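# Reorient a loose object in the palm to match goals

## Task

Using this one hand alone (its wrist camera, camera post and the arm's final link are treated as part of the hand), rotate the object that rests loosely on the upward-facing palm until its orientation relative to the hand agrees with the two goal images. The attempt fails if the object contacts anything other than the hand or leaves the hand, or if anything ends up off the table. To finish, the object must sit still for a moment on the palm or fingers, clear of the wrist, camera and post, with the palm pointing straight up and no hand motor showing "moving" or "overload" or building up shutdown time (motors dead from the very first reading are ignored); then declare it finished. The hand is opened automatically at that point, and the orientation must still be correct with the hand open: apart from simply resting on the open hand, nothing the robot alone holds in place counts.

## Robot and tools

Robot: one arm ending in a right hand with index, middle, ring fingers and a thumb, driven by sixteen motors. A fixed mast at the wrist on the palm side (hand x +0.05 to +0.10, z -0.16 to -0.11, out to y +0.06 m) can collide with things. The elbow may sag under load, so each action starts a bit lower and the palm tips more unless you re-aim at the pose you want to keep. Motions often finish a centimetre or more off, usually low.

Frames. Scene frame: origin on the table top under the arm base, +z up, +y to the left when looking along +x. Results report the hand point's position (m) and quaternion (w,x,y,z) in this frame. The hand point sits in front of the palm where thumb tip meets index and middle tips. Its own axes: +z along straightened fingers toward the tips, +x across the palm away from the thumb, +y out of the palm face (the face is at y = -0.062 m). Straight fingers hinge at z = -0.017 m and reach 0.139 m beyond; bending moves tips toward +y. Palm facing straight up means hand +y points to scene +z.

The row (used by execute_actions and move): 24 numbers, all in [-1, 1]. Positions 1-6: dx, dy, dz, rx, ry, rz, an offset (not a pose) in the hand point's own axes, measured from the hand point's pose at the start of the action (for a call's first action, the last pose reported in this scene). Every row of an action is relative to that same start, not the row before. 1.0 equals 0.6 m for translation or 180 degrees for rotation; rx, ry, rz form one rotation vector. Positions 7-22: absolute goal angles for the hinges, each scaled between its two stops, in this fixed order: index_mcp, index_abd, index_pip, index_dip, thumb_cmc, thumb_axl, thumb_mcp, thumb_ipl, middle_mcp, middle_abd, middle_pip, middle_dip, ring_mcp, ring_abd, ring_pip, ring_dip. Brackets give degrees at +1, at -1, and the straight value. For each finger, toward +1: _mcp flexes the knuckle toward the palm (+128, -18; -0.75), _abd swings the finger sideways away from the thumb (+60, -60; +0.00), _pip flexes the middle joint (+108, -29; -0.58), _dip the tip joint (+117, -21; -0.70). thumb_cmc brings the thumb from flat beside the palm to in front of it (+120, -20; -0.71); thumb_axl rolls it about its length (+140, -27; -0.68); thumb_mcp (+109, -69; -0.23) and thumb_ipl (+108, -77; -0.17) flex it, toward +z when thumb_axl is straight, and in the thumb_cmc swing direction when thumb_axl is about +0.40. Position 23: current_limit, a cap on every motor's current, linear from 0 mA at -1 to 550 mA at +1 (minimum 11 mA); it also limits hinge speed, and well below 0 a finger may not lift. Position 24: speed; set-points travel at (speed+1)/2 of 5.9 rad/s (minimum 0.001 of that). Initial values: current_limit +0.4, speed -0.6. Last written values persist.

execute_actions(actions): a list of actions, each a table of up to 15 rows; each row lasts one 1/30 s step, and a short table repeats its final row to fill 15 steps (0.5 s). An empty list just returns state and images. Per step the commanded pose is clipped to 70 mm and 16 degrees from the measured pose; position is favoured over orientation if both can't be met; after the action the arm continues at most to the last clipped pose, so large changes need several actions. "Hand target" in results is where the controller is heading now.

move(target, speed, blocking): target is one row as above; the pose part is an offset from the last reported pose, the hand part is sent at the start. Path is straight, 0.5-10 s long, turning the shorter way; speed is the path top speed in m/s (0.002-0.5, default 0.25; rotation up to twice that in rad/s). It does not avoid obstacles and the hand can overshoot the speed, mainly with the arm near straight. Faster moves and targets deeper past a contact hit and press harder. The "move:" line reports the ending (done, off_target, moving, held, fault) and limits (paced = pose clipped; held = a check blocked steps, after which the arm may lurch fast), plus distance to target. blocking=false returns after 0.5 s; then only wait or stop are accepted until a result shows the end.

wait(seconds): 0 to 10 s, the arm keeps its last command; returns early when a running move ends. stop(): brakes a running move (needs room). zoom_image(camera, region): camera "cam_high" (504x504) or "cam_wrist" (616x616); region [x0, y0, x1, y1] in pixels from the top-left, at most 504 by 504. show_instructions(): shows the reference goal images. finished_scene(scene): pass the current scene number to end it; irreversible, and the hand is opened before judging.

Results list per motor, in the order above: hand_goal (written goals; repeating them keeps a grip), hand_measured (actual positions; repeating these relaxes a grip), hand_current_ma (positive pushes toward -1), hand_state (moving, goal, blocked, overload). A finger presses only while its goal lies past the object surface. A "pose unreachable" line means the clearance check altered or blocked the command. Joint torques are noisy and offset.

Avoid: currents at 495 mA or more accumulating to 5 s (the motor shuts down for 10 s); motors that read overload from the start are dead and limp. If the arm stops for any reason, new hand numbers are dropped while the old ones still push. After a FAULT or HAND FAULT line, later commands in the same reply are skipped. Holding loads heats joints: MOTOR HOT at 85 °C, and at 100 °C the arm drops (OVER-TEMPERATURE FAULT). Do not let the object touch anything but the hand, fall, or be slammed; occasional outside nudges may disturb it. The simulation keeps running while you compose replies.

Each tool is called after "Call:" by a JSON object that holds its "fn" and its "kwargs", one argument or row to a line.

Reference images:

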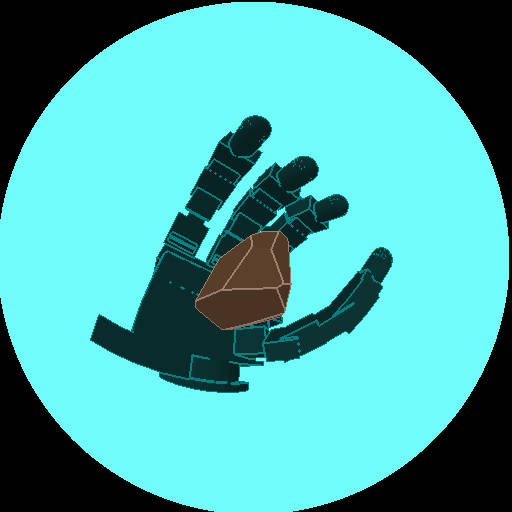

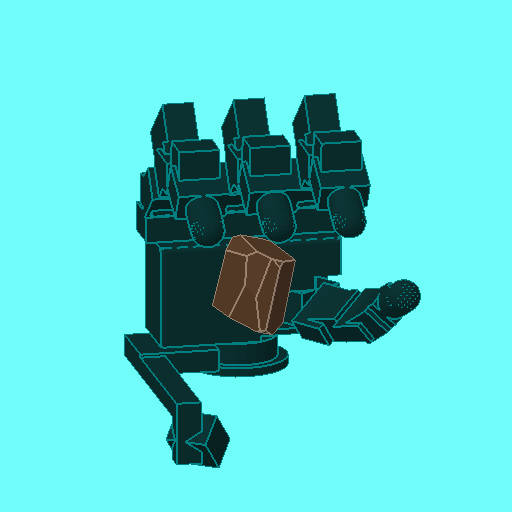

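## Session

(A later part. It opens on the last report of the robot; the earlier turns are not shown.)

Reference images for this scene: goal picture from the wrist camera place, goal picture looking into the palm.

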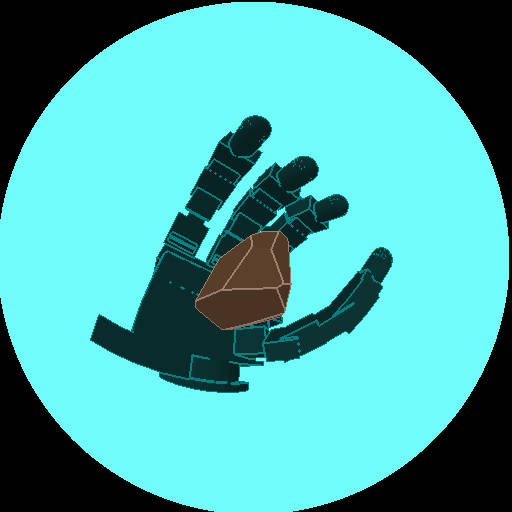

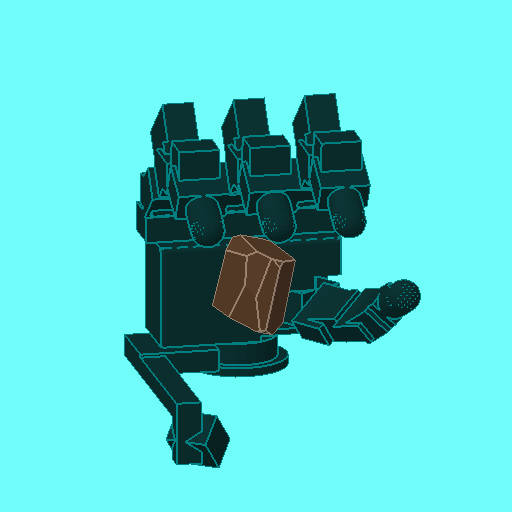

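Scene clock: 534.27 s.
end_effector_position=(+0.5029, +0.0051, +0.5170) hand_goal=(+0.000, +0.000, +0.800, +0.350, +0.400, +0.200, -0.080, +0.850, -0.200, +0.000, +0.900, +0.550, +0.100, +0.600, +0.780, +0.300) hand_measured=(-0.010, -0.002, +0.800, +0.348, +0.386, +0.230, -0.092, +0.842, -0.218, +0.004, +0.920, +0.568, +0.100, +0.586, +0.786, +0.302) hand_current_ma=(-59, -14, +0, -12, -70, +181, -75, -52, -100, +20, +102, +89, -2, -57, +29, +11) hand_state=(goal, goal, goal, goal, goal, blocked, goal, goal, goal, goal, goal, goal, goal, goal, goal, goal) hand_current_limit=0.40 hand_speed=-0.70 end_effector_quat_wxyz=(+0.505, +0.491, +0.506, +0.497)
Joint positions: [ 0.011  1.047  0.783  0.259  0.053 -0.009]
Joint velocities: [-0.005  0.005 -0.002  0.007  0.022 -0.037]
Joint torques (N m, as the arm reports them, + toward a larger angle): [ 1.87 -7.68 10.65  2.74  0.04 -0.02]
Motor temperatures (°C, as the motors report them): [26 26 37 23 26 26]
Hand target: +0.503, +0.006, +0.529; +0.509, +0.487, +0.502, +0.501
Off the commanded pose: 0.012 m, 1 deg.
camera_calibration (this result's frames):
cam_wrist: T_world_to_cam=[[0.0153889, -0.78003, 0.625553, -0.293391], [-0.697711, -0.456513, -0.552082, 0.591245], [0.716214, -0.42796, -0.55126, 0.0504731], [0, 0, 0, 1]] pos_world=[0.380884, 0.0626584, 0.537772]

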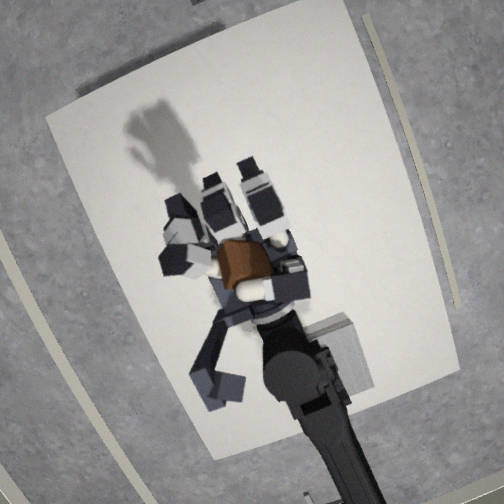

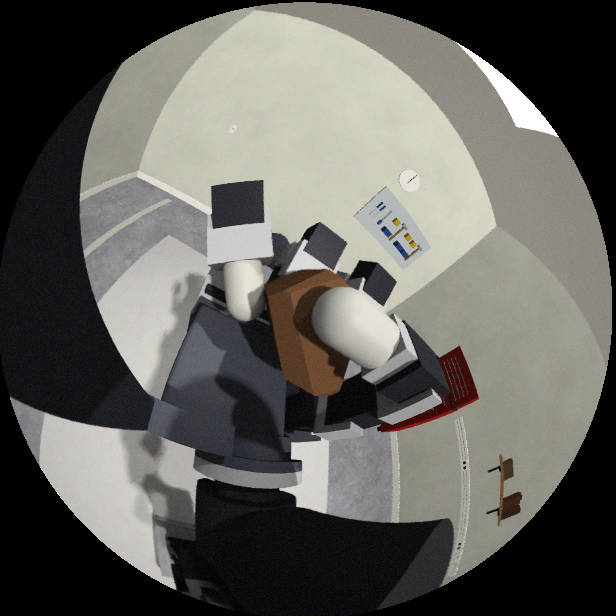

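Call:
{"fn": "execute_actions", "kwargs": {
  "actions": [
    [[0,0.02,0,-0.005,0,0.02,0,0,0.8,0.35,0.4,0.2,-0.1,0.85,-0.2,0,0.9,0.55,0.1,0.8,0.74,0.3,0.4,-0.8]],
    [[0,0.02,0,-0.005,0,0.02,0,0,0.8,0.35,0.4,0.2,-0.12,0.85,-0.2,0,0.9,0.55,0.1,0.95,0.72,0.3,0.4,-0.8]]
  ]
}}

Call:
{"fn": "zoom_image", "kwargs": {
  "camera": "cam_high",
  "region": [170,170,350,350]
}}

Call:
{"fn": "zoom_image", "kwargs": {
  "camera": "cam_wrist",
  "region": [190,230,410,450]
}}

Scene clock: 552.03 s.
end_effector_position=(+0.5022, -0.0039, +0.5146) hand_goal=(+0.000, +0.000, +0.800, +0.350, +0.400, +0.200, -0.120, +0.850, -0.200, +0.000, +0.900, +0.550, +0.100, +0.950, +0.720, +0.300) hand_measured=(-0.010, -0.002, +0.800, +0.348, +0.386, +0.212, -0.128, +0.842, -0.218, +0.004, +0.910, +0.560, +0.100, +0.938, +0.734, +0.304) hand_current_ma=(-59, -13, +0, -12, -76, +73, -50, -52, -100, +20, +56, +56, -2, -57, +69, +22) hand_state=(goal, goal, goal, goal, goal, goal, goal, goal, goal, goal, goal, goal, goal, goal, goal, goal) hand_current_limit=0.40 hand_speed=-0.80 end_effector_quat_wxyz=(+0.485, +0.520, +0.476, +0.517)
Joint positions: [0.019 1.047 0.783 0.259 0.079 0.09 ]
Joint velocities: [-0.015  0.005 -0.012 -0.027  0.081  0.007]
Joint torques (N m, as the arm reports them, + toward a larger angle): [ 3.   -7.87 10.91  2.55  0.15  0.09]
Motor temperatures (°C, as the motors report them): [26 26 37 23 26 26]
Hand target: +0.502, +0.001, +0.528; +0.483, +0.517, +0.471, +0.527
Off the commanded pose: 0.014 m, 1 deg.
camera_calibration (this result's frames):
cam_wrist: T_world_to_cam=[[0.000335943, -0.838312, 0.54519, -0.250221], [-0.705054, -0.386822, -0.594364, 0.610998], [0.709154, -0.384189, -0.591185, 0.0699768], [0, 0, 0, 1]] pos_world=[0.381246, 0.0534686, 0.540943]

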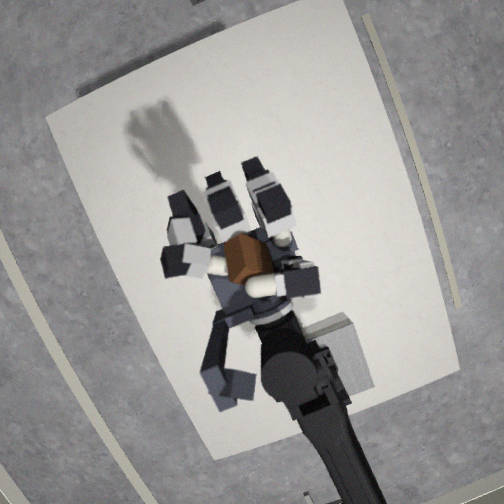

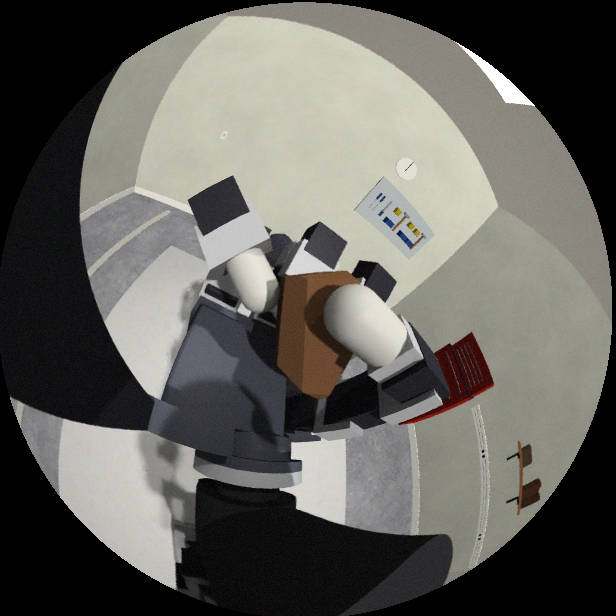

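Region (170, 170, 350, 350) of cam_high's 504x504 image, scaled by 2.800, with more detail than that image has.

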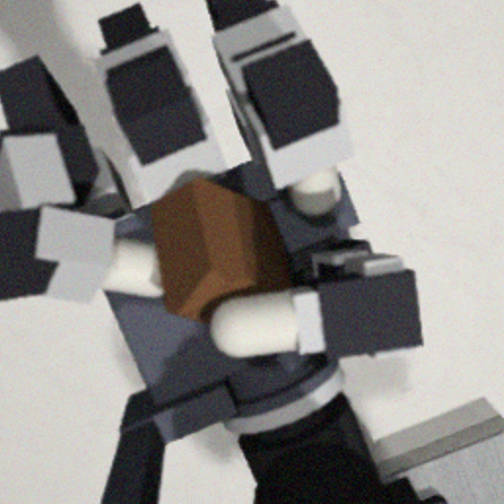

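Region (190, 230, 410, 450) of cam_wrist's 616x616 image, scaled by 2.291, with more detail than that image has.

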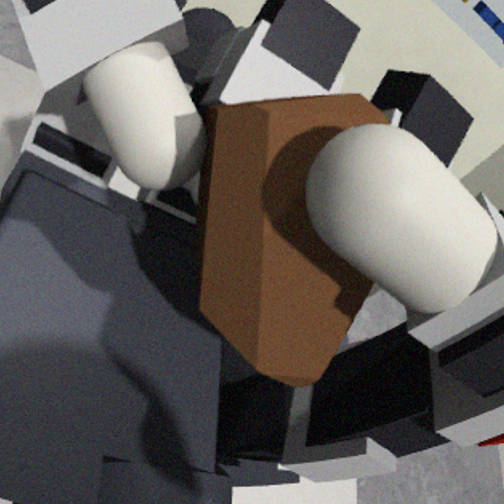

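Call:
{"fn": "execute_actions", "kwargs": {
  "actions": [
    [[0,0.02,0,-0.005,0,0,0.05,-0.3,0.82,0.35,0.4,0.17,-0.12,0.85,-0.2,0,0.9,0.55,0.1,0.95,0.72,0.3,0.4,-0.8]],
    [[0,0.02,0,-0.005,0,0,0.05,-0.6,0.82,0.35,0.4,0.17,-0.12,0.85,-0.2,0,0.9,0.55,0.1,0.95,0.72,0.3,0.4,-0.8]]
  ]
}}

Call:
{"fn": "zoom_image", "kwargs": {
  "camera": "cam_high",
  "region": [170,170,350,350]
}}

Call:
{"fn": "zoom_image", "kwargs": {
  "camera": "cam_wrist",
  "region": [190,230,410,450]
}}

Scene clock: 558.57 s.
end_effector_position=(+0.5022, -0.0041, +0.5145) hand_goal=(+0.050, -0.600, +0.820, +0.350, +0.400, +0.170, -0.120, +0.850, -0.200, +0.000, +0.900, +0.550, +0.100, +0.950, +0.720, +0.300) hand_measured=(+0.054, -0.454, +0.836, +0.362, +0.386, +0.198, -0.136, +0.836, -0.218, -0.002, +0.912, +0.560, +0.094, +0.946, +0.700, +0.298) hand_current_ma=(+30, +323, +88, +74, -76, +169, -104, -102, -99, -6, +60, +50, -35, -16, -124, -21) hand_state=(moving, moving, moving, moving, goal, blocked, goal, goal, goal, goal, goal, goal, moving, goal, moving, moving) hand_current_limit=0.40 hand_speed=-0.80 end_effector_quat_wxyz=(+0.485, +0.521, +0.476, +0.518)
Joint positions: [0.019 1.047 0.783 0.259 0.079 0.092]
Joint velocities: [ 0.005 -0.015 -0.002 -0.007 -0.022  0.007]
Joint torques (N m, as the arm reports them, + toward a larger angle): [ 1.81 -7.74 10.61  2.71  0.01 -0.05]
Motor temperatures (°C, as the motors report them): [26 26 37 23 26 26]
Hand target: +0.502, -0.005, +0.526; +0.489, +0.517, +0.472, +0.521
Off the commanded pose: 0.012 m, 1 deg.
camera_calibration (this result's frames):
cam_wrist: T_world_to_cam=[[0.00033133, -0.839351, 0.54359, -0.249502], [-0.705036, -0.385695, -0.595117, 0.611286], [0.709172, -0.383053, -0.5919, 0.0702477], [0, 0, 0, 1]] pos_world=[0.381243, 0.0532587, 0.540993]

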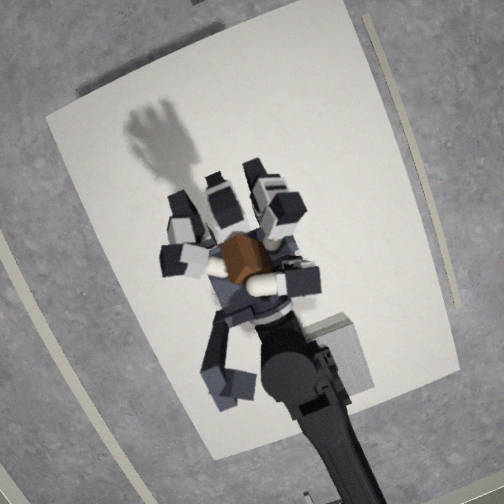

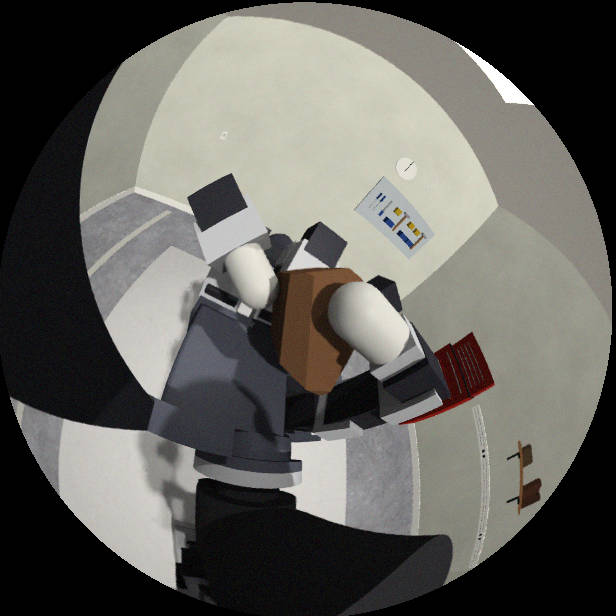

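Region (170, 170, 350, 350) of cam_high's 504x504 image, scaled by 2.800, with more detail than that image has.

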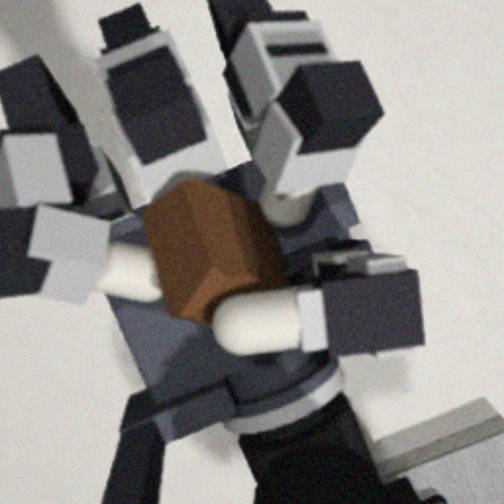

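Region (190, 230, 410, 450) of cam_wrist's 616x616 image, scaled by 2.291, with more detail than that image has.

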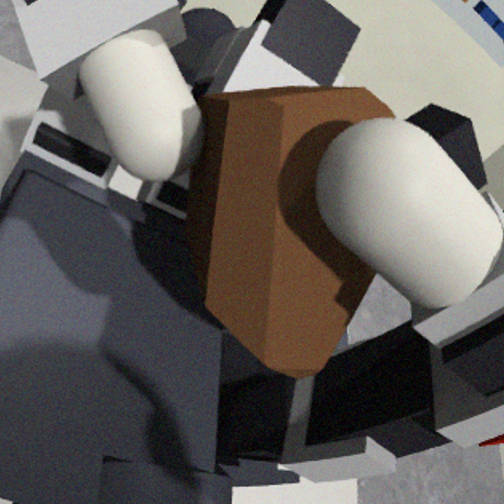

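Call:
{"fn": "execute_actions", "kwargs": {
  "actions": [
    [[0,0.02,0,-0.005,0,0,0.05,-0.6,0.82,0.35,0.4,0.17,-0.12,0.85,-0.45,0,0.9,0.68,0.1,0.95,0.72,0.3,0.4,-0.8]],
    [[0,0.02,0,-0.005,0,0,0.05,-0.6,0.82,0.35,0.4,0.08,-0.14,0.85,-0.7,0,0.85,0.7,0.1,0.95,0.72,0.3,0.4,-0.8]]
  ]
}}

Call:
{"fn": "zoom_image", "kwargs": {
  "camera": "cam_high",
  "region": [170,170,350,350]
}}

Call:
{"fn": "zoom_image", "kwargs": {
  "camera": "cam_wrist",
  "region": [190,230,410,450]
}}

Scene clock: 563.93 s.
end_effector_position=(+0.5022, -0.0041, +0.5145) hand_goal=(+0.050, -0.600, +0.820, +0.350, +0.400, +0.080, -0.140, +0.850, -0.700, +0.000, +0.850, +0.700, +0.100, +0.950, +0.720, +0.300) hand_measured=(+0.056, -0.552, +0.846, +0.372, +0.386, +0.126, -0.158, +0.830, -0.634, -0.002, +0.854, +0.698, +0.088, +0.948, +0.690, +0.292) hand_current_ma=(+29, +229, +131, +117, -72, +287, -120, -138, -10, -6, +24, -11, -62, -10, -161, -42) hand_state=(goal, blocked, blocked, blocked, goal, blocked, goal, blocked, moving, goal, goal, goal, goal, goal, blocked, goal) hand_current_limit=0.40 hand_speed=-0.80 end_effector_quat_wxyz=(+0.485, +0.521, +0.476, +0.518)
Joint positions: [0.019 1.047 0.783 0.259 0.079 0.092]
Joint velocities: [-0.015 -0.005 -0.012 -0.002  0.051  0.037]
Joint torques (N m, as the arm reports them, + toward a larger angle): [ 1.62 -7.61 10.66  2.75  0.01 -0.06]
Motor temperatures (°C, as the motors report them): [26 26 38 23 26 26]
Hand target: +0.502, -0.005, +0.526; +0.489, +0.517, +0.472, +0.521
Off the commanded pose: 0.012 m, 1 deg.
camera_calibration (this result's frames):
cam_wrist: T_world_to_cam=[[0.00033133, -0.839351, 0.54359, -0.249502], [-0.705036, -0.385695, -0.595117, 0.611286], [0.709172, -0.383053, -0.5919, 0.0702477], [0, 0, 0, 1]] pos_world=[0.381243, 0.0532587, 0.540993]

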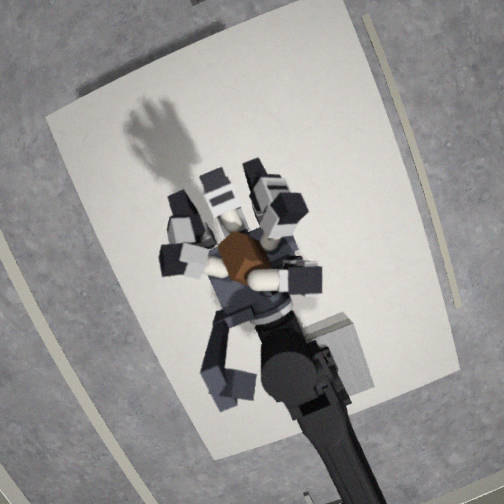

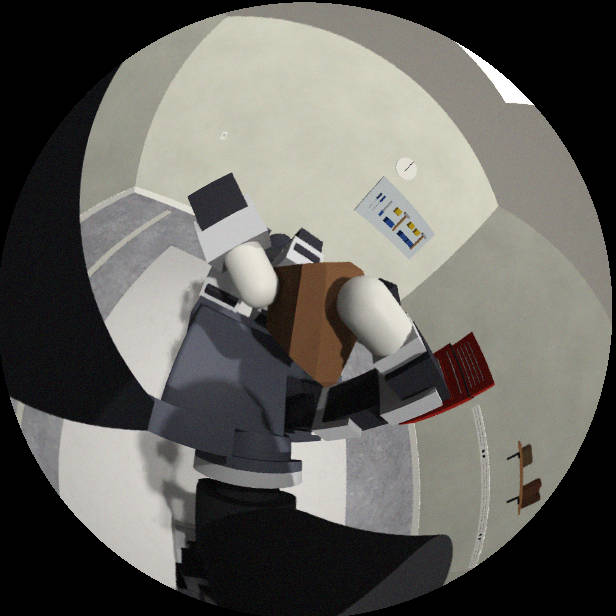

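Region (170, 170, 350, 350) of cam_high's 504x504 image, scaled by 2.800, with more detail than that image has.

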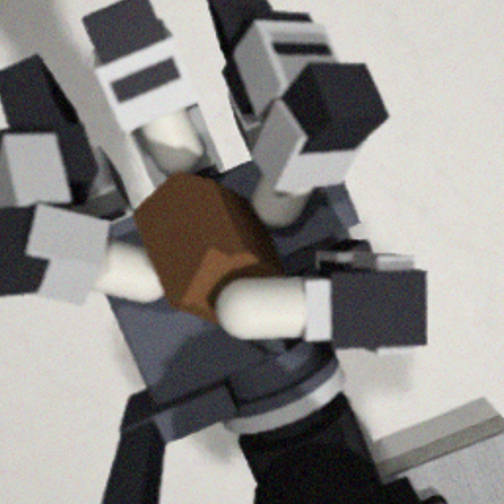

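Region (190, 230, 410, 450) of cam_wrist's 616x616 image, scaled by 2.291, with more detail than that image has.

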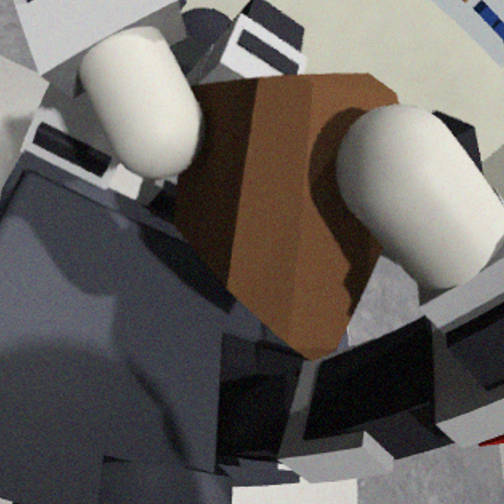

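Call:
{"fn": "execute_actions", "kwargs": {
  "actions": [
    [[0,0.02,0,-0.005,0,0,0.05,-0.6,0.82,0.35,0.4,0.02,-0.18,0.85,-0.72,0,0.6,0.6,0.1,0.95,0.72,0.3,0.4,-0.85]],
    [[0,0.02,0,-0.005,0,0,0.05,-0.6,0.82,0.35,0.4,-0.06,-0.2,0.85,-0.72,0,0.4,0.5,0.1,0.95,0.72,0.3,0.4,-0.85]]
  ]
}}

Call:
{"fn": "zoom_image", "kwargs": {
  "camera": "cam_high",
  "region": [170,170,350,350]
}}

Call:
{"fn": "zoom_image", "kwargs": {
  "camera": "cam_wrist",
  "region": [190,230,410,450]
}}

Scene clock: 569.63 s.
end_effector_position=(+0.5022, -0.0041, +0.5145) hand_goal=(+0.050, -0.600, +0.820, +0.350, +0.400, -0.060, -0.200, +0.850, -0.720, +0.000, +0.400, +0.500, +0.100, +0.950, +0.720, +0.300) hand_measured=(+0.052, -0.588, +0.830, +0.358, +0.392, -0.056, -0.200, +0.846, -0.726, -0.002, +0.510, +0.504, +0.088, +0.948, +0.712, +0.296) hand_current_ma=(+9, +60, +51, +43, -39, +24, +3, -25, -38, -6, +27, +20, -61, -10, -43, -16) hand_state=(goal, goal, goal, goal, goal, goal, goal, goal, goal, goal, moving, goal, goal, goal, goal, goal) hand_current_limit=0.40 hand_speed=-0.85 end_effector_quat_wxyz=(+0.485, +0.521, +0.476, +0.518)
Joint positions: [0.019 1.047 0.783 0.259 0.079 0.092]
Joint velocities: [-0.005  0.005  0.002  0.012  0.007 -0.022]
Joint torques (N m, as the arm reports them, + toward a larger angle): [ 1.58 -7.62 10.63  2.81  0.01 -0.06]
Motor temperatures (°C, as the motors report them): [26 26 38 23 26 26]
Hand target: +0.502, -0.005, +0.526; +0.489, +0.517, +0.472, +0.521
Off the commanded pose: 0.012 m, 1 deg.
camera_calibration (this result's frames):
cam_wrist: T_world_to_cam=[[0.00033133, -0.839351, 0.54359, -0.249502], [-0.705036, -0.385695, -0.595117, 0.611286], [0.709172, -0.383053, -0.5919, 0.0702477], [0, 0, 0, 1]] pos_world=[0.381243, 0.0532587, 0.540993]

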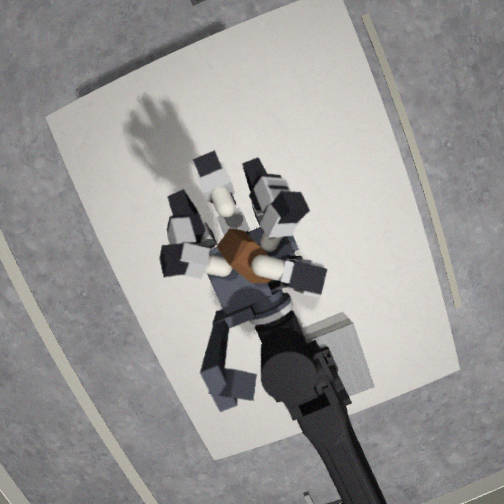

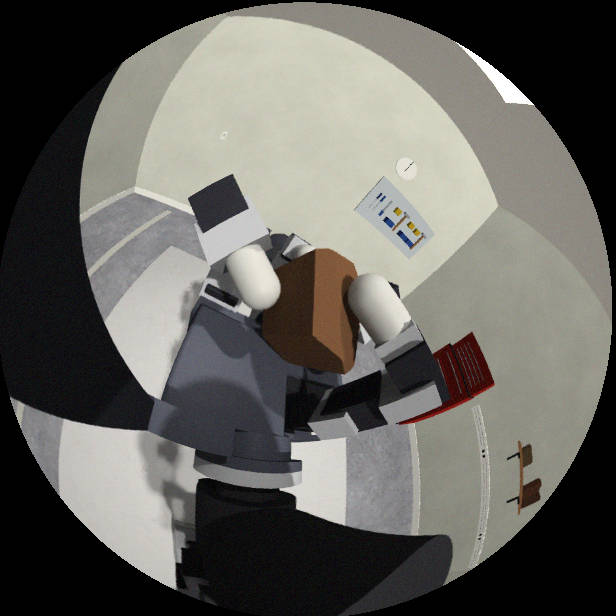

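Region (170, 170, 350, 350) of cam_high's 504x504 image, scaled by 2.800, with more detail than that image has.

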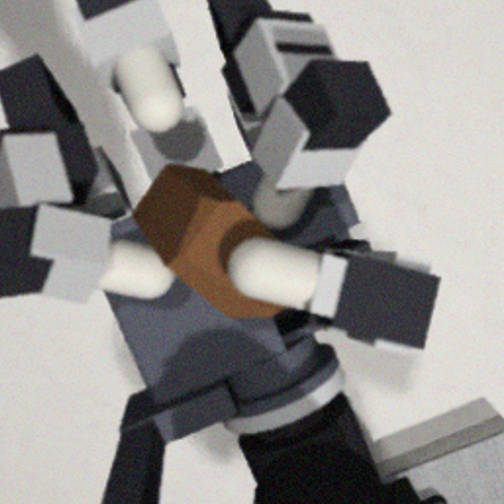

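Region (190, 230, 410, 450) of cam_wrist's 616x616 image, scaled by 2.291, with more detail than that image has.

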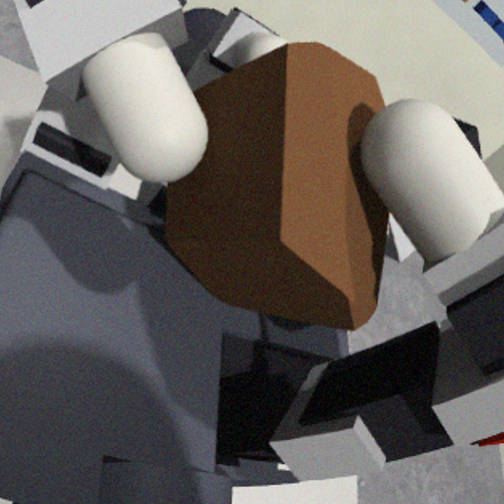

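Call:
{"fn": "execute_actions", "kwargs": {
  "actions": [
    [[0,0.02,0,-0.005,0,0,0.05,-0.4,0.82,0.35,0.3,-0.06,-0.17,0.85,-0.72,0,0.4,0.5,0.1,0.95,0.72,0.3,0.4,-0.85]],
    [[0,0.02,0,-0.005,0,0,0.05,-0.2,0.82,0.35,0.2,-0.06,-0.12,0.85,-0.72,0,0.4,0.5,0.1,1.0,0.72,0.3,0.4,-0.85]]
  ]
}}

Call:
{"fn": "zoom_image", "kwargs": {
  "camera": "cam_high",
  "region": [170,170,350,350]
}}

Call:
{"fn": "zoom_image", "kwargs": {
  "camera": "cam_wrist",
  "region": [190,230,410,450]
}}

Scene clock: 576.63 s.
end_effector_position=(+0.5022, -0.0041, +0.5145) hand_goal=(+0.050, -0.200, +0.820, +0.350, +0.200, -0.060, -0.120, +0.850, -0.720, +0.000, +0.400, +0.500, +0.100, +1.000, +0.720, +0.300) hand_measured=(+0.048, -0.224, +0.826, +0.354, +0.200, -0.058, -0.122, +0.850, -0.728, -0.002, +0.402, +0.504, +0.092, +0.998, +0.718, +0.298) hand_current_ma=(-6, -32, +34, +19, -3, +10, -11, -3, -44, -6, +10, +20, -44, -9, -6, -11) hand_state=(goal, moving, goal, goal, goal, goal, goal, goal, goal, goal, goal, goal, goal, goal, goal, goal) hand_current_limit=0.40 hand_speed=-0.85 end_effector_quat_wxyz=(+0.485, +0.521, +0.476, +0.518)
Joint positions: [0.019 1.047 0.783 0.259 0.079 0.092]
Joint velocities: [-0.005 -0.015  0.002 -0.002 -0.007  0.022]
Joint torques (N m, as the arm reports them, + toward a larger angle): [ 1.6  -7.64 10.69  2.77 -0.01 -0.06]
Motor temperatures (°C, as the motors report them): [26 27 38 23 26 26]
Hand target: +0.502, -0.005, +0.526; +0.489, +0.517, +0.472, +0.521
Off the commanded pose: 0.012 m, 1 deg.
camera_calibration (this result's frames):
cam_wrist: T_world_to_cam=[[0.00033133, -0.839351, 0.54359, -0.249502], [-0.705036, -0.385695, -0.595117, 0.611286], [0.709172, -0.383053, -0.5919, 0.0702477], [0, 0, 0, 1]] pos_world=[0.381243, 0.0532587, 0.540993]

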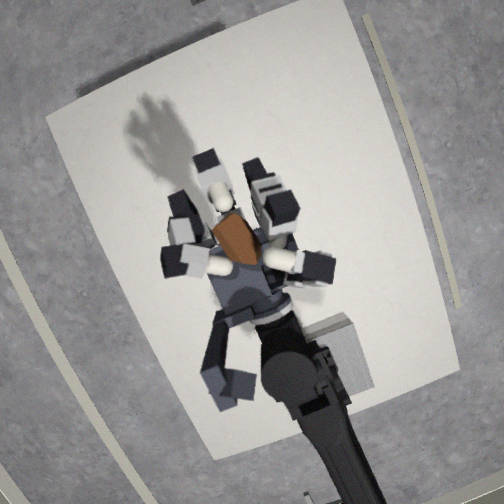

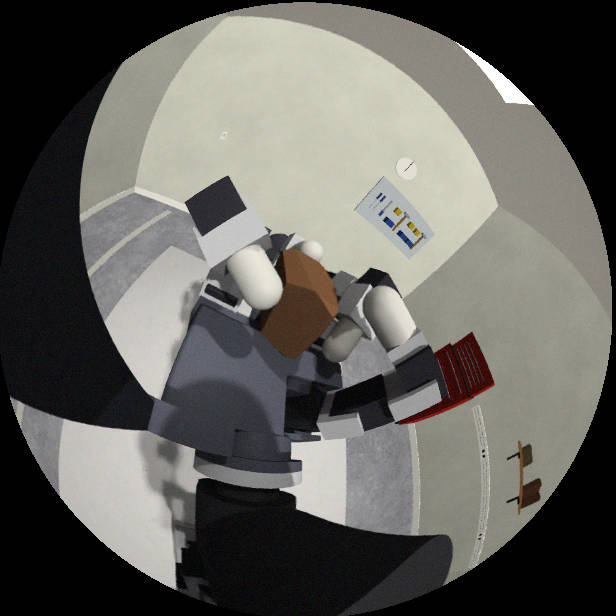

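Region (170, 170, 350, 350) of cam_high's 504x504 image, scaled by 2.800, with more detail than that image has.

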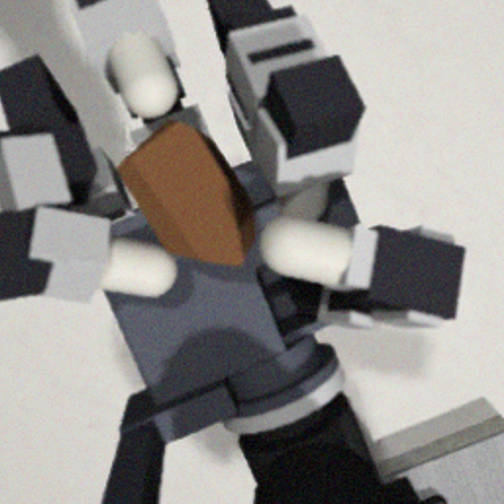

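Region (190, 230, 410, 450) of cam_wrist's 616x616 image, scaled by 2.291, with more detail than that image has.

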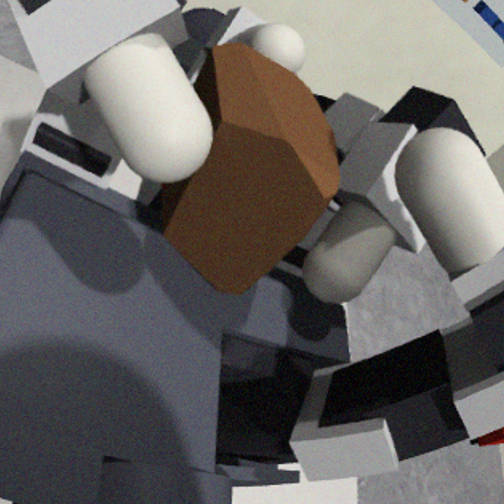

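Call:
{"fn": "execute_actions", "kwargs": {
  "actions": [
    [[0,0.02,0,-0.03,0,-0.015,0.05,-0.2,0.82,0.35,0.1,0.0,-0.12,0.85,-0.66,0,0.5,0.7,0.1,0.55,0.76,0.3,0.4,-0.8]],
    [[0,0.02,0,-0.02,0,0,0.05,-0.2,0.82,0.35,0.1,0.0,-0.12,0.85,-0.62,0,0.68,0.75,0.1,0.55,0.76,0.3,0.4,-0.85]]
  ]
}}

Call:
{"fn": "zoom_image", "kwargs": {
  "camera": "cam_high",
  "region": [170,170,350,350]
}}

Call:
{"fn": "zoom_image", "kwargs": {
  "camera": "cam_wrist",
  "region": [190,230,410,450]
}}

Scene clock: 587.03 s.
end_effector_position=(+0.5022, -0.0002, +0.5249) hand_goal=(+0.050, -0.200, +0.820, +0.350, +0.100, +0.000, -0.120, +0.850, -0.620, +0.000, +0.680, +0.750, +0.100, +0.550, +0.760, +0.300) hand_measured=(+0.048, -0.204, +0.826, +0.354, +0.098, -0.004, -0.122, +0.850, -0.646, -0.002, +0.648, +0.746, +0.094, +0.558, +0.760, +0.298) hand_current_ma=(-9, -17, +34, +19, -7, -25, -9, -3, -138, -6, -58, -17, -35, +20, -2, -11) hand_state=(goal, goal, goal, goal, goal, goal, goal, goal, blocked, goal, moving, goal, goal, moving, goal, goal) hand_current_limit=0.40 hand_speed=-0.85 end_effector_quat_wxyz=(+0.514, +0.487, +0.462, +0.534)
Joint positions: [0.018 1.086 0.772 0.403 0.074 0.052]
Joint velocities: [ 0.015 -0.005  0.002 -0.007 -0.022  0.007]
Joint torques (N m, as the arm reports them, + toward a larger angle): [ 1.9  -6.87  9.54  4.61  0.09 -0.1 ]
Motor temperatures (°C, as the motors report them): [26 27 38 23 26 26]
Hand target: +0.502, -0.001, +0.532; +0.522, +0.479, +0.454, +0.541
Off the commanded pose: 0.007 m, 2 deg.
camera_calibration (this result's frames):
cam_wrist: T_world_to_cam=[[-0.0487324, -0.820248, 0.569929, -0.241089], [-0.645872, -0.409378, -0.644407, 0.615042], [0.761889, -0.399504, -0.509825, 0.00833565], [0, 0, 0, 1]] pos_world=[0.379138, 0.0573615, 0.53799]

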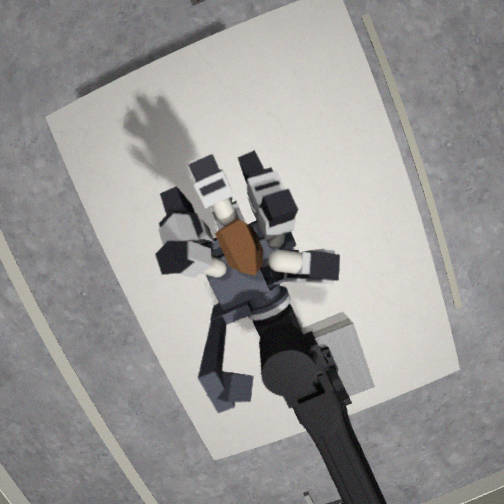

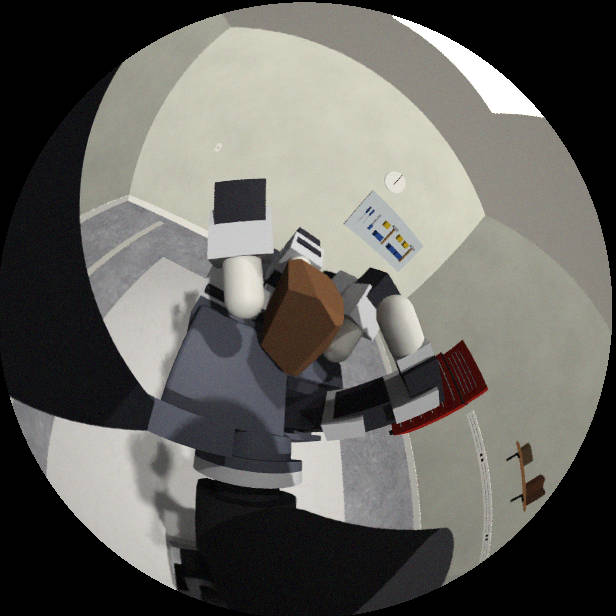

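Region (170, 170, 350, 350) of cam_high's 504x504 image, scaled by 2.800, with more detail than that image has.

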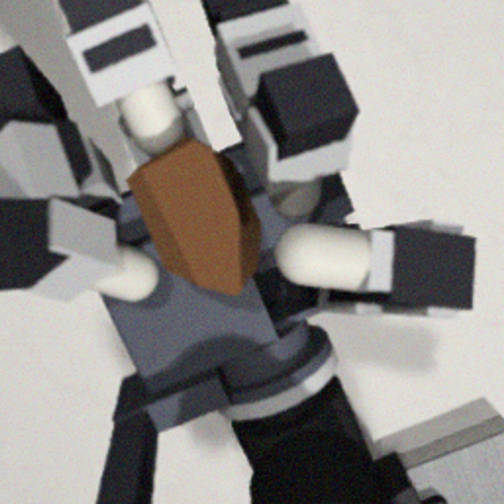

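Region (190, 230, 410, 450) of cam_wrist's 616x616 image, scaled by 2.291, with more detail than that image has.

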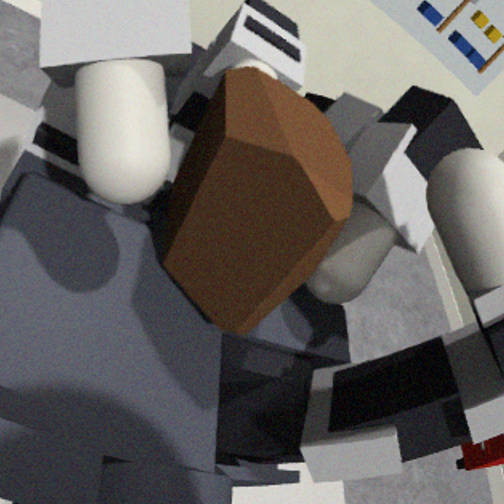

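Call:
{"fn": "execute_actions", "kwargs": {
  "actions": [
    [[0,0.012,0,-0.003,0,0,0.05,-0.1,0.82,0.35,0.1,0.0,-0.12,0.85,-0.58,0,0.8,0.75,0.1,0.5,0.76,0.3,0.4,-0.85]],
    [[0,0.012,0,-0.003,0,0,0.05,-0.1,0.82,0.35,0.1,0.0,-0.12,0.85,-0.45,0,0.88,0.72,0.1,0.5,0.76,0.3,0.4,-0.85]]
  ]
}}

Call:
{"fn": "zoom_image", "kwargs": {
  "camera": "cam_high",
  "region": [170,170,350,350]
}}

Call:
{"fn": "zoom_image", "kwargs": {
  "camera": "cam_wrist",
  "region": [190,230,410,450]
}}

Scene clock: 591.63 s.
end_effector_position=(+0.5022, -0.0002, +0.5249) hand_goal=(+0.050, -0.100, +0.820, +0.350, +0.100, +0.000, -0.120, +0.850, -0.450, +0.000, +0.880, +0.720, +0.100, +0.500, +0.760, +0.300) hand_measured=(+0.048, -0.104, +0.826, +0.354, +0.098, -0.004, -0.122, +0.850, -0.470, -0.002, +0.878, +0.724, +0.094, +0.506, +0.760, +0.298) hand_current_ma=(-9, -16, +34, +19, -7, -24, -9, -3, -102, -6, -6, +18, -35, +23, -2, -11) hand_state=(goal, goal, goal, goal, goal, goal, goal, goal, moving, goal, goal, goal, goal, goal, goal, goal) hand_current_limit=0.40 hand_speed=-0.85 end_effector_quat_wxyz=(+0.514, +0.487, +0.462, +0.534)
Joint positions: [0.018 1.086 0.772 0.403 0.074 0.052]
Joint velocities: [-0.005  0.005  0.002 -0.007  0.037  0.037]
Joint torques (N m, as the arm reports them, + toward a larger angle): [ 1.88 -8.21  9.75  2.72  0.01 -0.07]
Motor temperatures (°C, as the motors report them): [26 26 37 23 26 26]
Hand target: +0.501, -0.000, +0.532; +0.516, +0.484, +0.460, +0.536
Off the commanded pose: 0.007 m, 1 deg.
camera_calibration (this result's frames):
cam_wrist: T_world_to_cam=[[-0.0487324, -0.820248, 0.569929, -0.241089], [-0.645872, -0.409378, -0.644407, 0.615042], [0.761889, -0.399504, -0.509825, 0.00833565], [0, 0, 0, 1]] pos_world=[0.379138, 0.0573615, 0.53799]

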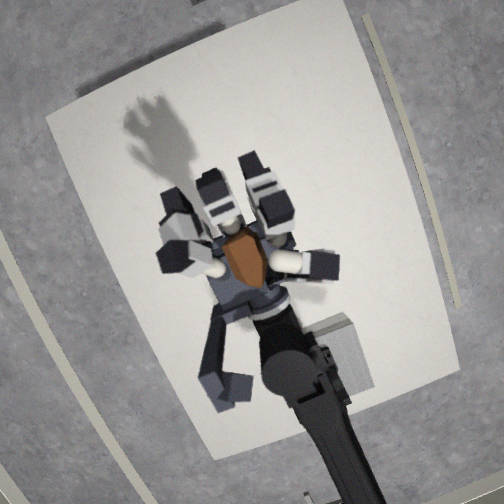

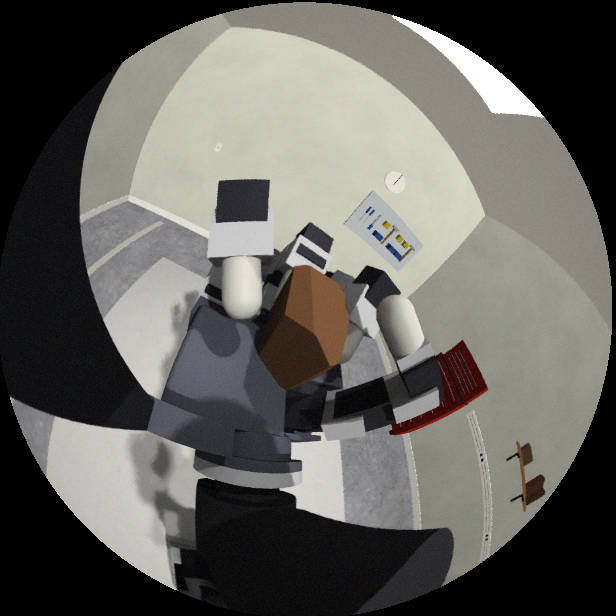

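Region (170, 170, 350, 350) of cam_high's 504x504 image, scaled by 2.800, with more detail than that image has.

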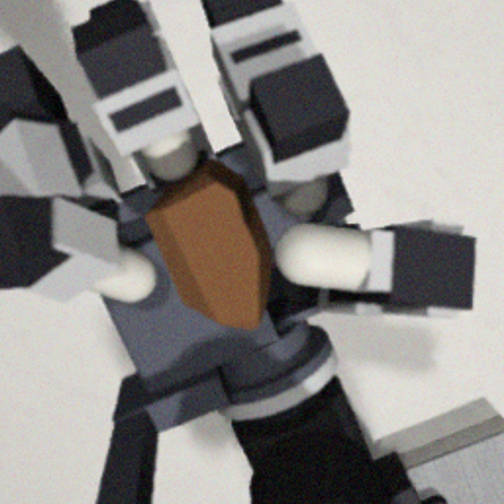

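Region (190, 230, 410, 450) of cam_wrist's 616x616 image, scaled by 2.291, with more detail than that image has.

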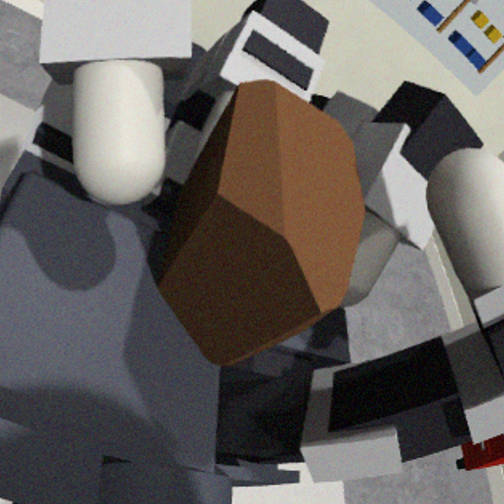

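Call:
{"fn": "zoom_image", "kwargs": {
  "camera": "cam_high",
  "region": [210,220,285,295]
}}

Call:
{"fn": "show_instructions", "kwargs": {

}}

Region (210, 220, 285, 295) of cam_high's 504x504 image, scaled by 6.720, with more detail than that image has.

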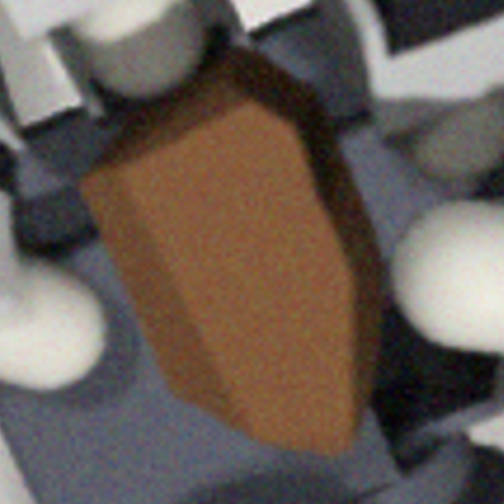

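Reference images for this scene: goal picture from the wrist camera place, goal picture looking into the palm.

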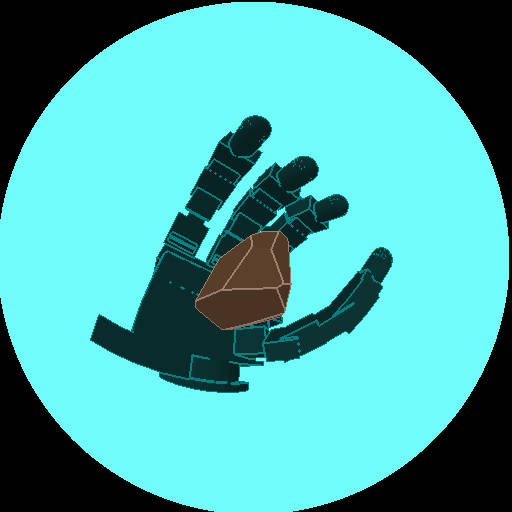

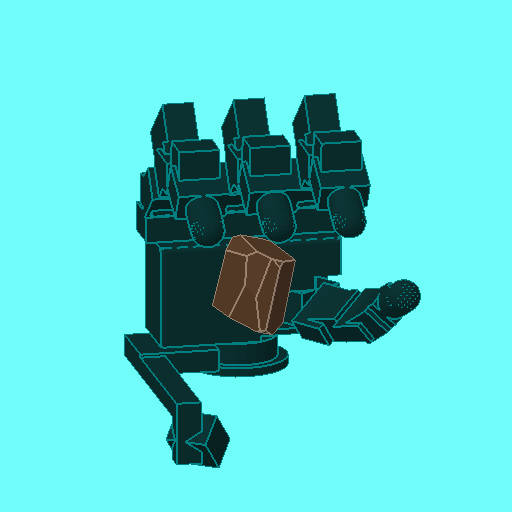

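Call:
{"fn": "zoom_image", "kwargs": {
  "camera": "cam_wrist",
  "region": [245,255,375,400]
}}

Region (245, 255, 375, 400) of cam_wrist's 616x616 image, scaled by 3.476, with more detail than that image has; it fills the left 452 columns of this view, and the rest is white.

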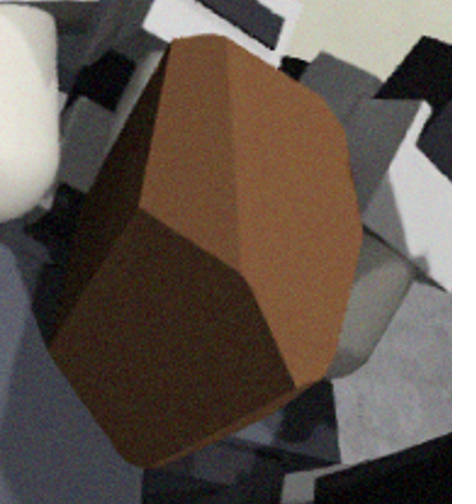

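Call:
{"fn": "execute_actions", "kwargs": {
  "actions": [
    [[0,0.012,0,0.012,0,0,0.05,0,0.82,0.35,0.1,0.08,-0.32,0.85,-0.45,0,0.88,0.72,0.1,0.5,0.76,0.3,0.4,-0.7]],
    [[0,0.015,0,-0.003,0,0,0.05,0,0.82,0.35,0.3,0.08,-0.3,0.85,-0.45,0,0.88,0.72,0.1,0.5,0.76,0.3,0.4,-0.7]]
  ]
}}

Call:
{"fn": "zoom_image", "kwargs": {
  "camera": "cam_high",
  "region": [170,170,350,350]
}}

Call:
{"fn": "zoom_image", "kwargs": {
  "camera": "cam_wrist",
  "region": [190,230,450,480]
}}

Scene clock: 643.57 s.
end_effector_position=(+0.5058, -0.0002, +0.5122) hand_goal=(+0.050, +0.000, +0.820, +0.350, +0.300, +0.080, -0.300, +0.850, -0.450, +0.000, +0.880, +0.720, +0.100, +0.500, +0.760, +0.300) hand_measured=(+0.048, -0.004, +0.826, +0.354, +0.292, +0.078, -0.302, +0.850, -0.466, -0.002, +0.878, +0.724, +0.094, +0.504, +0.760, +0.298) hand_current_ma=(-9, -14, +34, +18, -45, -18, -16, -3, -88, -6, -6, +18, -31, +22, +0, -11) hand_state=(goal, goal, goal, goal, goal, goal, goal, goal, goal, goal, goal, goal, goal, goal, goal, goal) hand_current_limit=0.40 hand_speed=-0.70 end_effector_quat_wxyz=(+0.500, +0.503, +0.479, +0.517)
Joint positions: [0.018 1.075 0.772 0.327 0.074 0.052]
Joint velocities: [-0.015 -0.005  0.002 -0.007 -0.022 -0.022]
Joint torques (N m, as the arm reports them, + toward a larger angle): [ 1.92 -8.13 10.24  2.57  0.03 -0.05]
Motor temperatures (°C, as the motors report them): [26 27 37 23 26 26]
Hand target: +0.505, -0.000, +0.521; +0.503, +0.500, +0.477, +0.519
Off the commanded pose: 0.009 m, 1 deg.
camera_calibration (this result's frames):
cam_wrist: T_world_to_cam=[[-0.0128581, -0.817804, 0.575353, -0.254595], [-0.686051, -0.411389, -0.600078, 0.606857], [0.72744, -0.402437, -0.555766, 0.0401422], [0, 0, 0, 1]] pos_world=[0.38386, 0.0576003, 0.532953]

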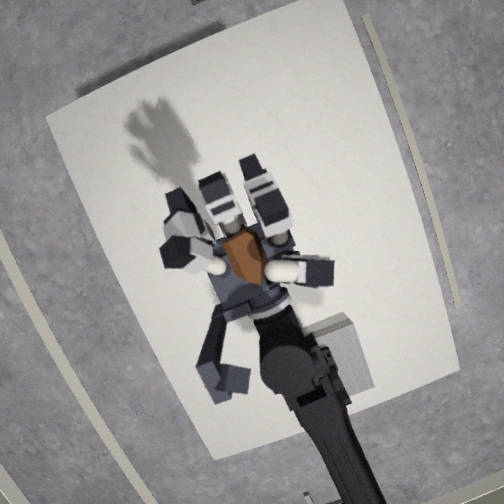

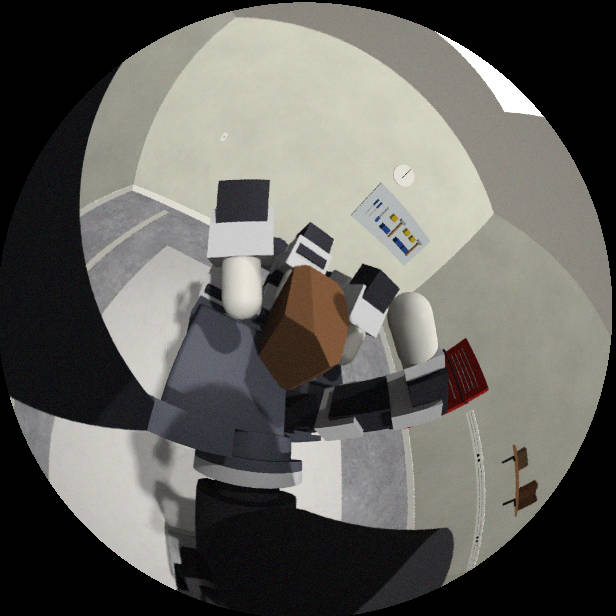

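Region (170, 170, 350, 350) of cam_high's 504x504 image, scaled by 2.800, with more detail than that image has.

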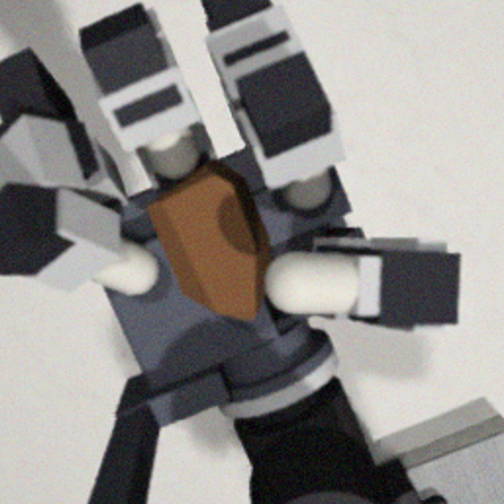

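Region (190, 230, 450, 480) of cam_wrist's 616x616 image, scaled by 1.938, with more detail than that image has; it fills the top 485 rows of this view, and the rest is white.

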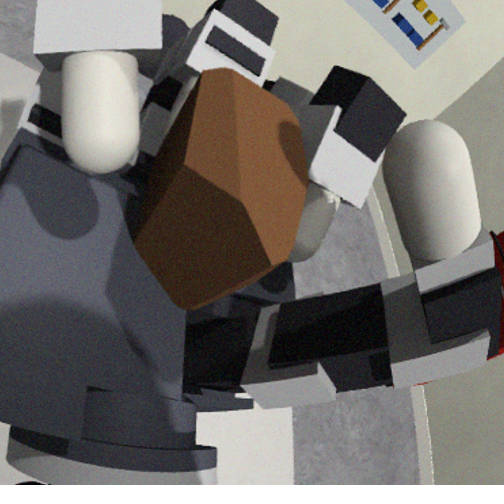

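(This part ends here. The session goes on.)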